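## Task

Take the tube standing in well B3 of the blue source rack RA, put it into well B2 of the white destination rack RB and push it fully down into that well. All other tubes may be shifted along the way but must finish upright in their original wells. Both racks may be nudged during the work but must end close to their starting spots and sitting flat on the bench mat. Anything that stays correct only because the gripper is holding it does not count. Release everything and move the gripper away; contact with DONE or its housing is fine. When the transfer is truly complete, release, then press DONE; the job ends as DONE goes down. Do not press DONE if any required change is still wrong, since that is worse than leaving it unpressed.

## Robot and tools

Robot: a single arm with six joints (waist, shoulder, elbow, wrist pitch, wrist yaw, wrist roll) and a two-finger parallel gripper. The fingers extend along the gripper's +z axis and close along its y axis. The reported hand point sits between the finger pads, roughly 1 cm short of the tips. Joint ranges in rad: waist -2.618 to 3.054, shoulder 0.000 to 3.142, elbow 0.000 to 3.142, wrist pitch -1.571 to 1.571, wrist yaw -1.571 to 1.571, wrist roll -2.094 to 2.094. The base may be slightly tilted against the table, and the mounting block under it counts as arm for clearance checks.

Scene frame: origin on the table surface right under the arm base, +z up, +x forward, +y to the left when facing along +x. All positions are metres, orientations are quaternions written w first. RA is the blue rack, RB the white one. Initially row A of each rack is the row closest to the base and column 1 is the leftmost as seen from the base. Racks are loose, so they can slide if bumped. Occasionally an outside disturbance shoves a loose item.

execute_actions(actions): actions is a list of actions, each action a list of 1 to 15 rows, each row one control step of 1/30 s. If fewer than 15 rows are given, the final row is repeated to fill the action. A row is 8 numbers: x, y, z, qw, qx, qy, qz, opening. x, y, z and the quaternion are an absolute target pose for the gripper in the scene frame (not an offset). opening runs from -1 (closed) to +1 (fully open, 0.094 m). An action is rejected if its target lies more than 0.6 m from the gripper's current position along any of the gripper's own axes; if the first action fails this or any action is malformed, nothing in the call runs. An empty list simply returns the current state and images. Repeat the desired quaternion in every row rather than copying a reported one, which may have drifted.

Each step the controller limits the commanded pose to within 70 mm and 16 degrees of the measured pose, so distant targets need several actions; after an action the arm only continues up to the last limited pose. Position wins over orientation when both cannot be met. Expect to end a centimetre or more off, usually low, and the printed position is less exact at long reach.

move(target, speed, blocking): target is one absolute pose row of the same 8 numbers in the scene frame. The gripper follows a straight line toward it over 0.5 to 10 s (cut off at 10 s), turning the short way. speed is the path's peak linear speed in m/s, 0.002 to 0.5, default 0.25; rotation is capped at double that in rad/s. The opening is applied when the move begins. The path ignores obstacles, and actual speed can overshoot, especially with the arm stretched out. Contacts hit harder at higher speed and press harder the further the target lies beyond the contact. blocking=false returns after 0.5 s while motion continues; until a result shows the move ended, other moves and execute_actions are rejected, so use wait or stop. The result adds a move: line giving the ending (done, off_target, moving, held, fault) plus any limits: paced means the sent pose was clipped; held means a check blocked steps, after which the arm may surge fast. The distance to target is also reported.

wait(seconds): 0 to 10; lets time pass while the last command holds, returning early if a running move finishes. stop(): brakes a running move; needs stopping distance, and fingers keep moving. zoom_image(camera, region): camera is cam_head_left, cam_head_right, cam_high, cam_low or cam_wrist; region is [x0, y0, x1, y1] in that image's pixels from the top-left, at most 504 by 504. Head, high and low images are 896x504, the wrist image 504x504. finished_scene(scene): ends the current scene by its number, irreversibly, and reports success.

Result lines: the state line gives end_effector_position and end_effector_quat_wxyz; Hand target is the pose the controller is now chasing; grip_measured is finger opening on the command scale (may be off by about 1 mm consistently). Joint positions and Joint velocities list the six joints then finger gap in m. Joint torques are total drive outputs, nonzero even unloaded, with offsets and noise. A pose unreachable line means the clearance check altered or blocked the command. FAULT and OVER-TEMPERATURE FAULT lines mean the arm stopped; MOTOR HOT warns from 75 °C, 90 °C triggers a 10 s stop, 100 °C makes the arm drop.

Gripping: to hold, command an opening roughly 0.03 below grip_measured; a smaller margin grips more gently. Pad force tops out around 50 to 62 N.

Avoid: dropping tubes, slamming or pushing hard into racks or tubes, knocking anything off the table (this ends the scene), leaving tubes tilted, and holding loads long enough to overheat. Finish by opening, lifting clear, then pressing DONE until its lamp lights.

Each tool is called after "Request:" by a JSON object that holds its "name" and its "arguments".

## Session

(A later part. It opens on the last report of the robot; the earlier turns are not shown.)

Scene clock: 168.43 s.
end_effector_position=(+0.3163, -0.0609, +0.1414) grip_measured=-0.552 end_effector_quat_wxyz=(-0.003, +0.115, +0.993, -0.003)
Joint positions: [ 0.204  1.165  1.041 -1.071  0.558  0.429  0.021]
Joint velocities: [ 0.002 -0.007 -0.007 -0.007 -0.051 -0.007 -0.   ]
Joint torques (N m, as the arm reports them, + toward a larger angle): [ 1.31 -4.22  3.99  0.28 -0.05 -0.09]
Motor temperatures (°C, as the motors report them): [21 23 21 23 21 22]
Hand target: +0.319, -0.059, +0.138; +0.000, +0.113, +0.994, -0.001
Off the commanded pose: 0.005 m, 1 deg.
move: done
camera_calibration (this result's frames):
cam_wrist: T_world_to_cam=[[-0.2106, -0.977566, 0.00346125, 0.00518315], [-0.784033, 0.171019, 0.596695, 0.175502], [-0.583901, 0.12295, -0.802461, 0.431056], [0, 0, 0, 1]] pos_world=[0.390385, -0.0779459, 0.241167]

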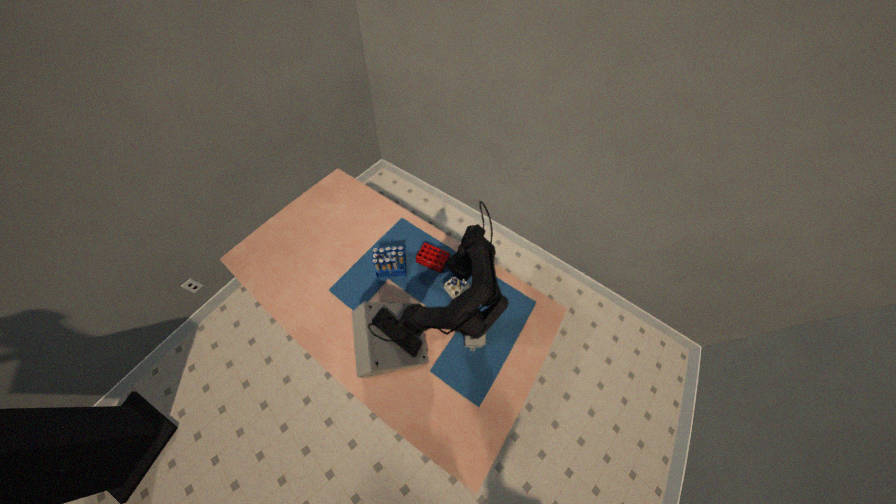

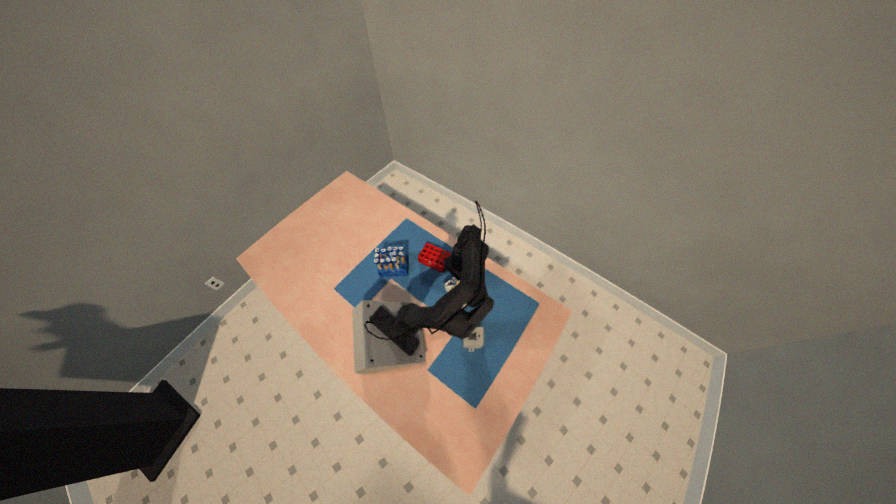

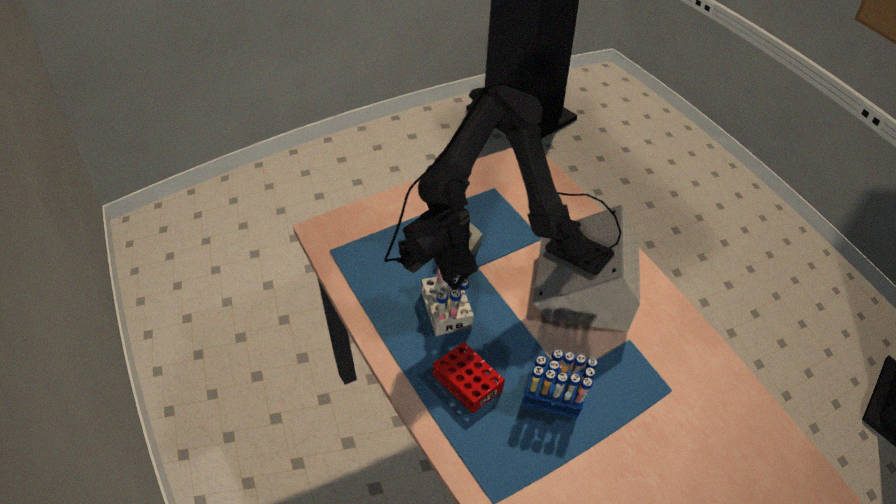

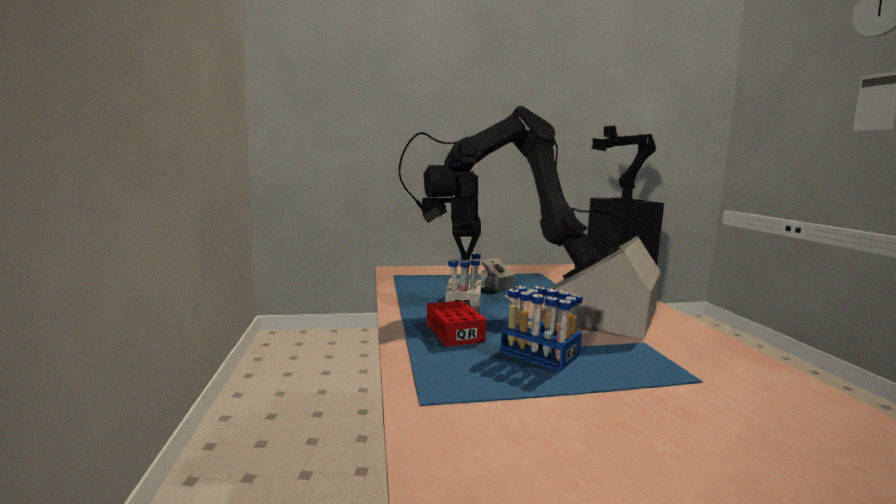

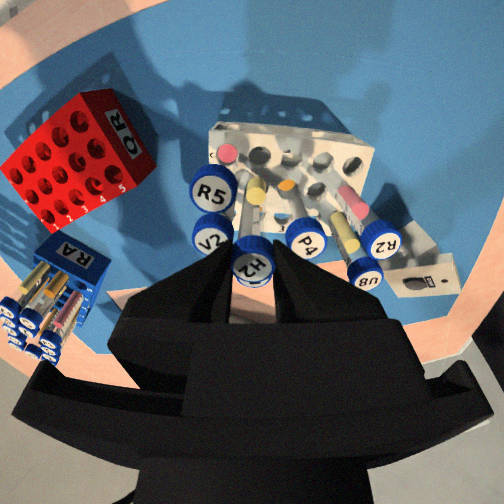

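In the well. Shift right while descending.

Request:
{"name": "move", "arguments": {"target": [0.319,-0.064,0.121,0,-0.113,-0.994,0,-0.66], "speed": 0.015}}

Request:
{"name": "move", "arguments": {"target": [0.319,-0.064,0.123,0,-0.113,-0.994,0,-0.5], "speed": 0.015}}

Request:
{"name": "move", "arguments": {"target": [0.319,-0.064,0.2,0,-0.113,-0.994,0,-0.5], "speed": 0.06}}

Scene clock: 175.40 s.
end_effector_position=(+0.3194, -0.0652, +0.1370) grip_measured=-0.552 end_effector_quat_wxyz=(-0.001, +0.109, +0.994, +0.007)
Joint positions: [ 0.157  1.157  1.035 -1.036  0.521  0.359  0.021]
Joint velocities: [ 0.002 -0.002  0.032 -0.022 -0.081 -0.022  0.001]
Joint torques (N m, as the arm reports them, + toward a larger angle): [-0.45 -3.89  1.28  0.69  0.09 -0.08]
Motor temperatures (°C, as the motors report them): [21 23 20 23 21 22]
Hand target: +0.318, -0.065, +0.122; -0.001, +0.113, +0.994, -0.002
Off the commanded pose: 0.016 m, 1 deg.
move: off_target
camera_calibration (this result's frames):
cam_wrist: T_world_to_cam=[[-0.1977, -0.980108, -0.0173991, 0.000267977], [-0.789825, 0.148755, 0.595019, 0.18193], [-0.580595, 0.131377, -0.803523, 0.429518], [0, 0, 0, 1]] pos_world=[0.393122, -0.0832292, 0.236881]

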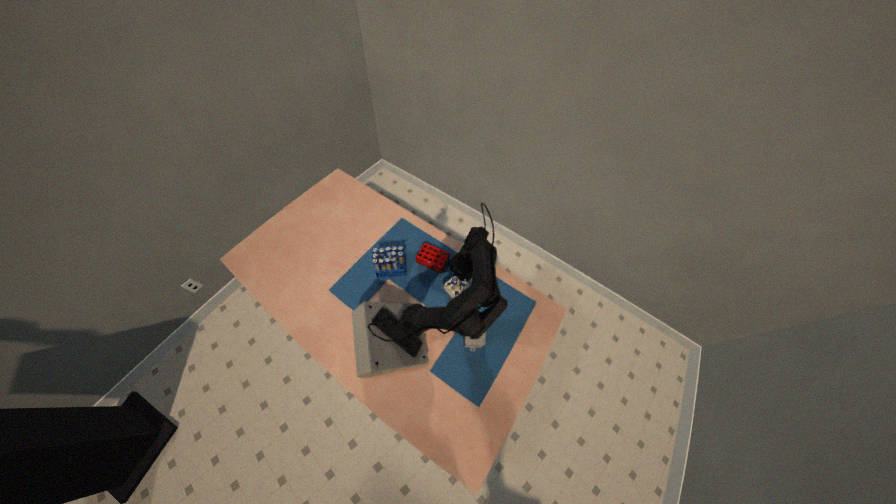

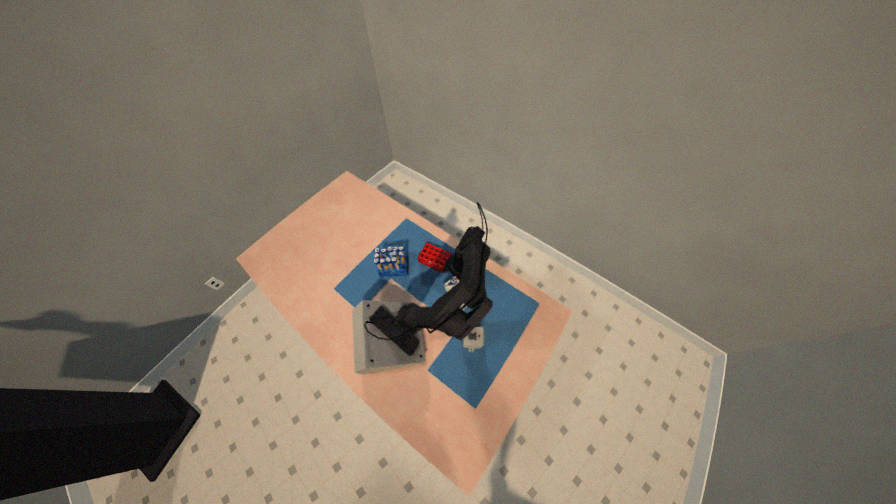

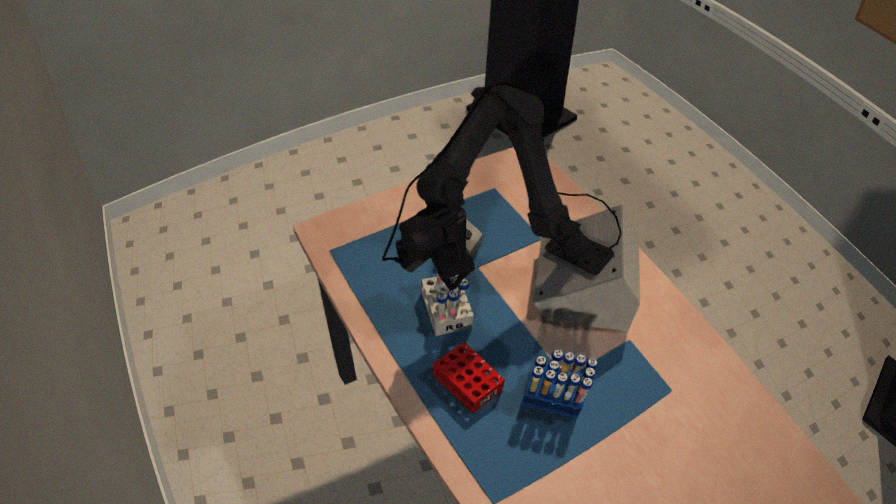

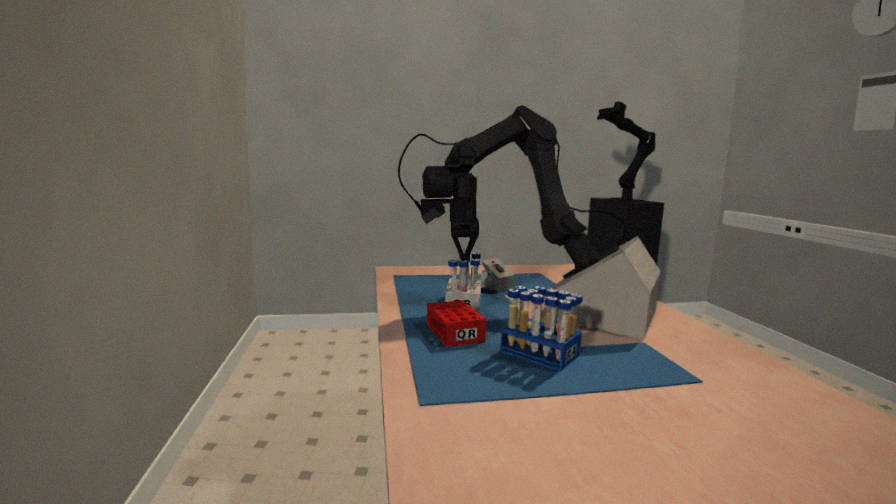

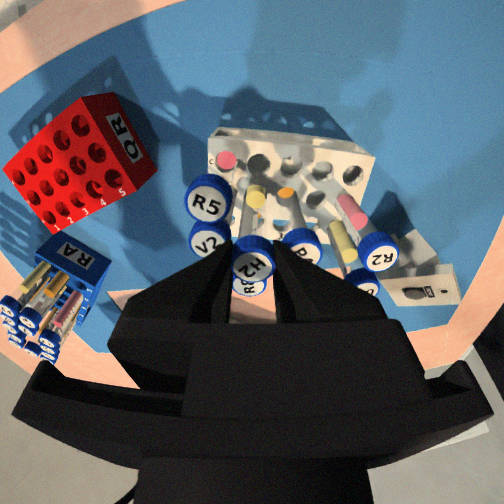

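Scene clock: 176.57 s.
end_effector_position=(+0.3199, -0.0656, +0.1376) grip_measured=-0.501 end_effector_quat_wxyz=(+0.000, +0.109, +0.994, +0.007)
Joint positions: [ 0.156  1.156  1.037 -1.037  0.522  0.359  0.023]
Joint velocities: [-0.002 -0.012  0.002 -0.007  0.095  0.051 -0.002]
Joint torques (N m, as the arm reports them, + toward a larger angle): [ 0.09 -3.95  1.38  0.61  0.03 -0.08]
Motor temperatures (°C, as the motors report them): [21 23 20 23 21 22]
Hand target: +0.318, -0.064, +0.124; -0.001, +0.113, +0.994, -0.001
Off the commanded pose: 0.015 m, 1 deg.
move: off_target
camera_calibration (this result's frames):
cam_wrist: T_world_to_cam=[[-0.199108, -0.979821, -0.0174966, 0.00039184], [-0.790704, 0.150079, 0.593518, 0.182594], [-0.578916, 0.132009, -0.80463, 0.429991], [0, 0, 0, 1]] pos_world=[0.393384, -0.0837822, 0.237617]

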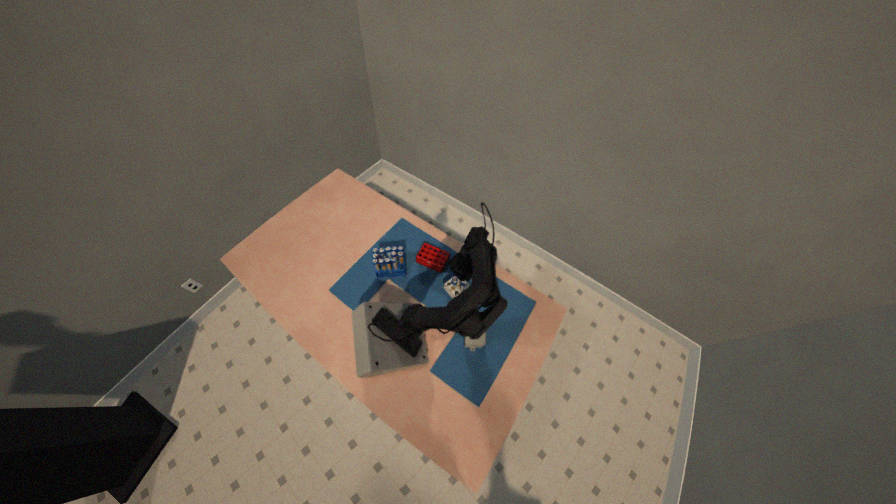

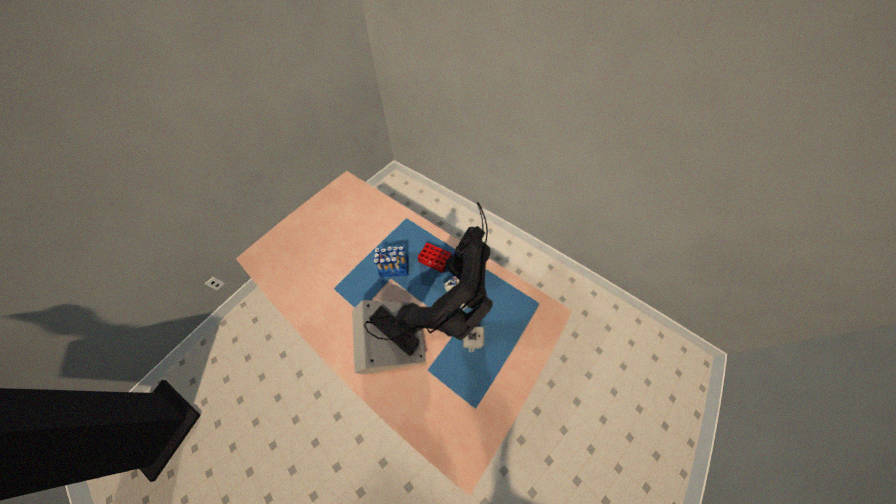

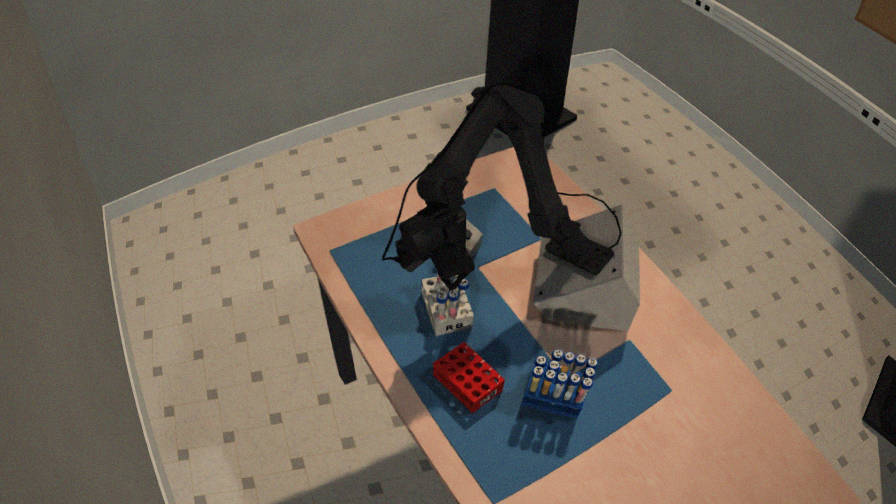

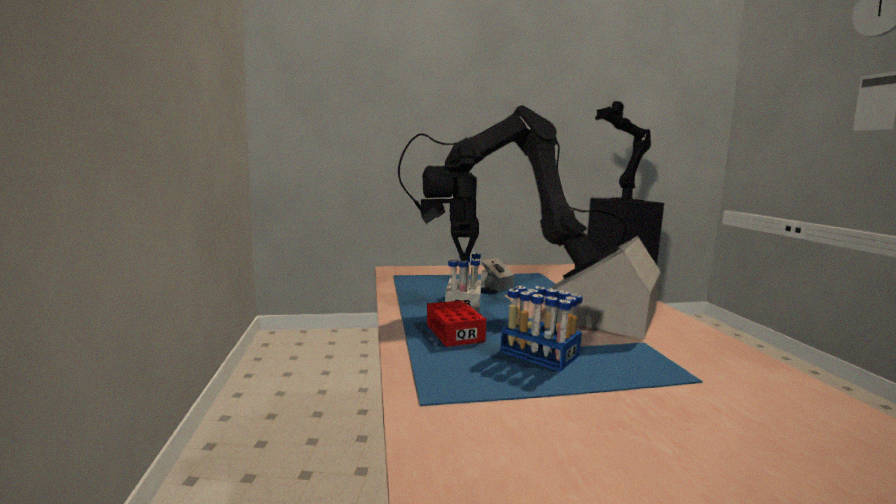

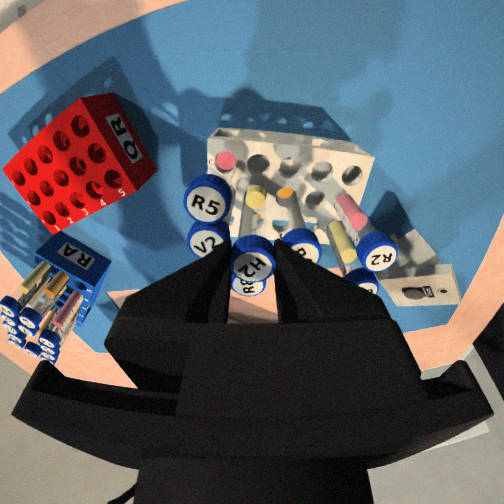

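Scene clock: 178.13 s.
end_effector_position=(+0.3122, -0.0637, +0.1934) grip_measured=-0.501 end_effector_quat_wxyz=(-0.010, +0.112, +0.994, +0.002)
Joint positions: [ 0.341  1.156  1.216 -1.35   0.589  0.583  0.023]
Joint velocities: [ 0.002 -0.007  0.002  0.007  0.022 -0.125 -0.001]
Joint torques (N m, as the arm reports them, + toward a larger angle): [ 3.15 -3.3   6.28 -0.06  0.11  0.15]
Motor temperatures (°C, as the motors report them): [21 23 21 23 21 22]
Hand target: +0.319, -0.063, +0.200; -0.000, +0.114, +0.994, +0.003
Off the commanded pose: 0.009 m, 1 deg.
move: done
camera_calibration (this result's frames):
cam_wrist: T_world_to_cam=[[-0.204988, -0.978753, -0.00470943, 0.00121932], [-0.777264, 0.15986, 0.608528, 0.136618], [-0.594846, 0.128401, -0.793519, 0.472828], [0, 0, 0, 1]] pos_world=[0.387698, -0.081358, 0.292067]

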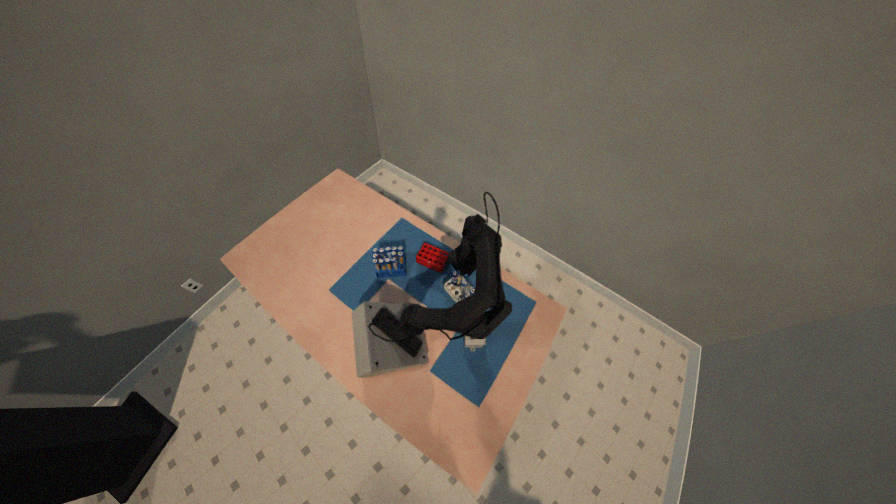

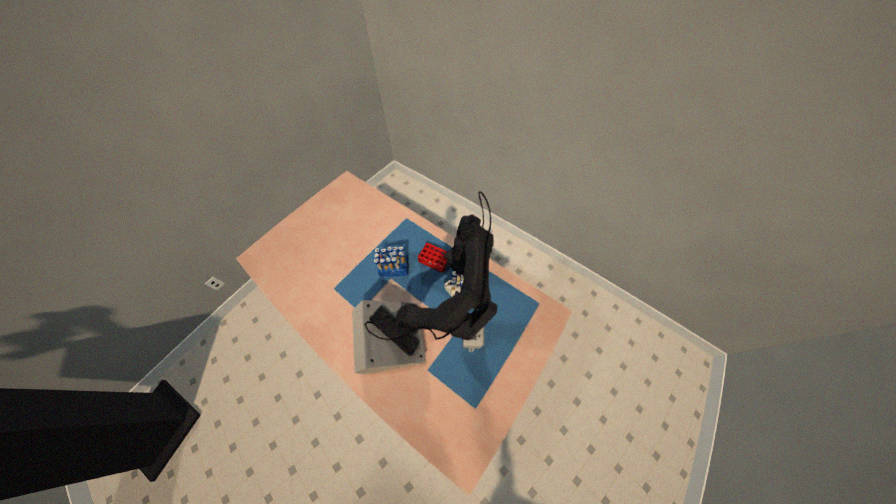

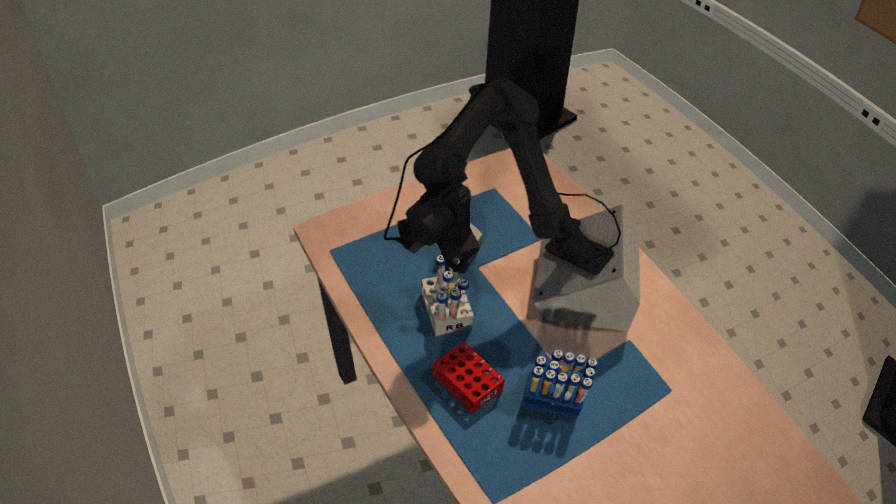

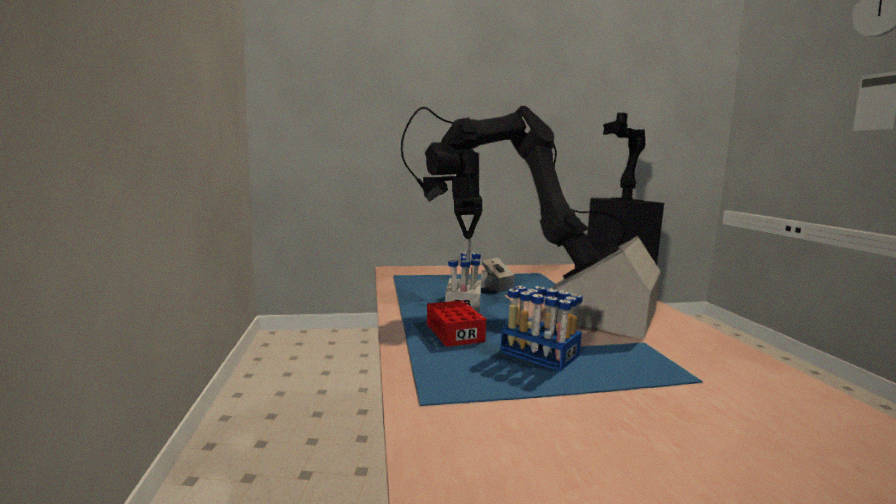

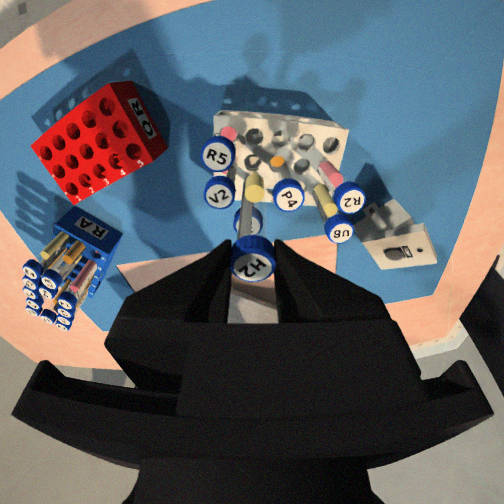

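Request:
{"name": "move", "arguments": {"target": [0.317,-0.06,0.165,0,-0.113,-0.994,0,-0.6], "speed": 0.02}}

Request:
{"name": "zoom_image", "arguments": {"camera": "cam_wrist", "region": [130,110,380,300]}}

Scene clock: 188.40 s.
end_effector_position=(+0.3138, -0.0613, +0.1667) grip_measured=-0.552 end_effector_quat_wxyz=(-0.005, +0.113, +0.994, -0.003)
Joint positions: [ 0.276  1.156  1.12  -1.208  0.581  0.507  0.021]
Joint velocities: [ 0.002 -0.012 -0.022 -0.022 -0.022 -0.051  0.001]
Joint torques (N m, as the arm reports them, + toward a larger angle): [ 1.14 -4.46  3.99  0.18 -0.01 -0.12]
Motor temperatures (°C, as the motors report them): [21 23 21 23 21 22]
Hand target: +0.317, -0.061, +0.165; +0.000, +0.113, +0.994, -0.001
Off the commanded pose: 0.004 m, 1 deg.
move: done
camera_calibration (this result's frames):
cam_wrist: T_world_to_cam=[[-0.205616, -0.978626, 0.00353346, 0.00252847], [-0.78144, 0.166357, 0.601396, 0.156668], [-0.58913, 0.120896, -0.798943, 0.450974], [0, 0, 0, 1]] pos_world=[0.388629, -0.0781091, 0.266075]

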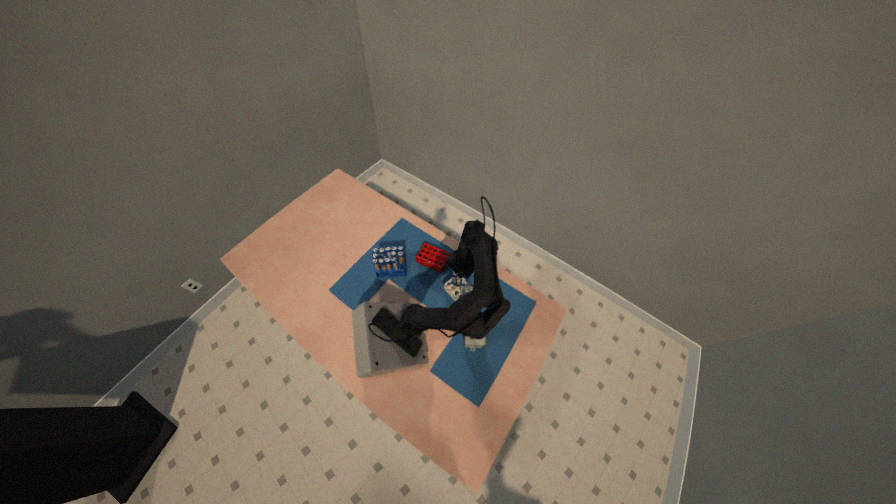

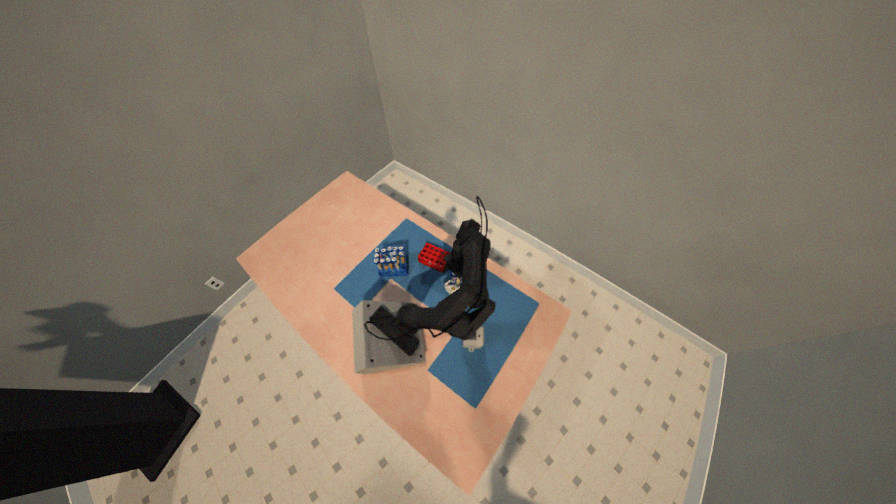

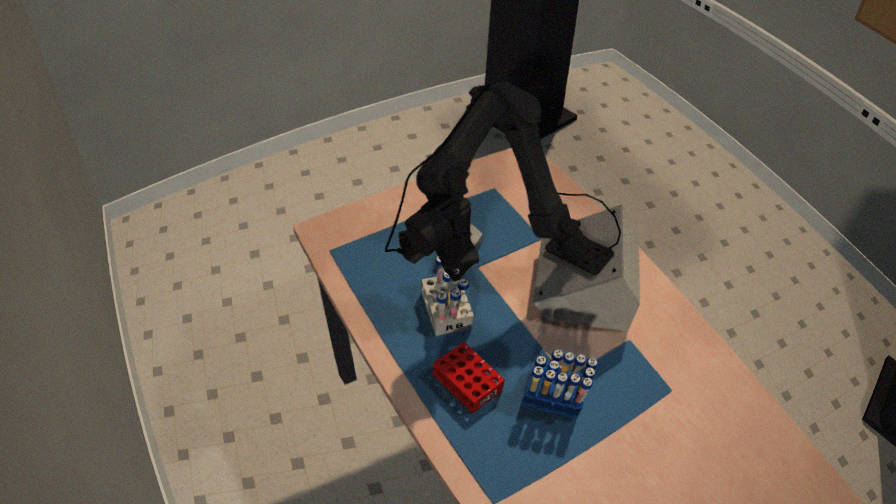

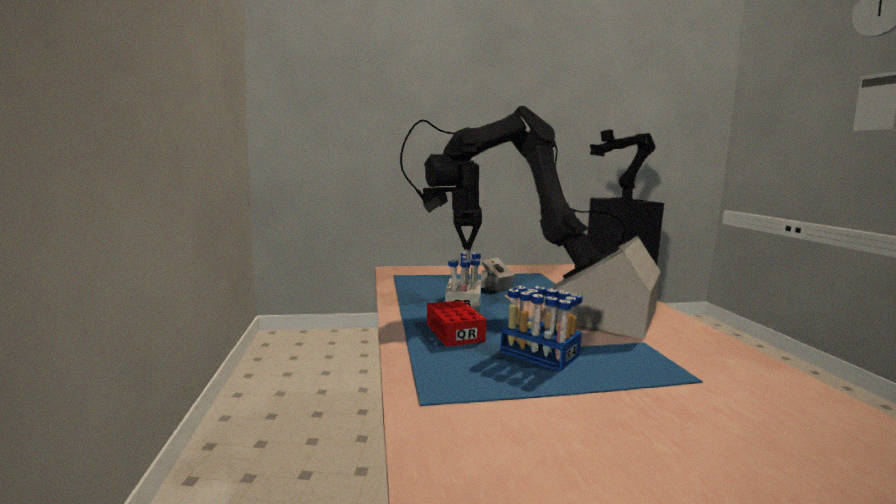

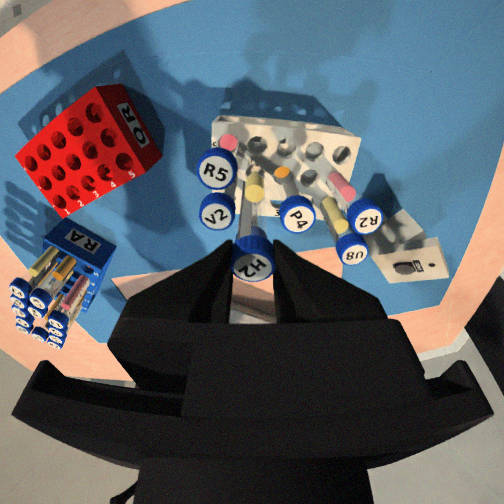

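Region (130, 110, 380, 300) of cam_wrist's 504x504 image, scaled by 2.016, with more detail than that image has; it fills the top 383 rows of this view, and the rest is white.

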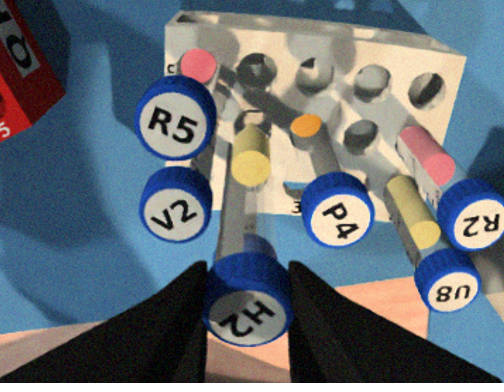

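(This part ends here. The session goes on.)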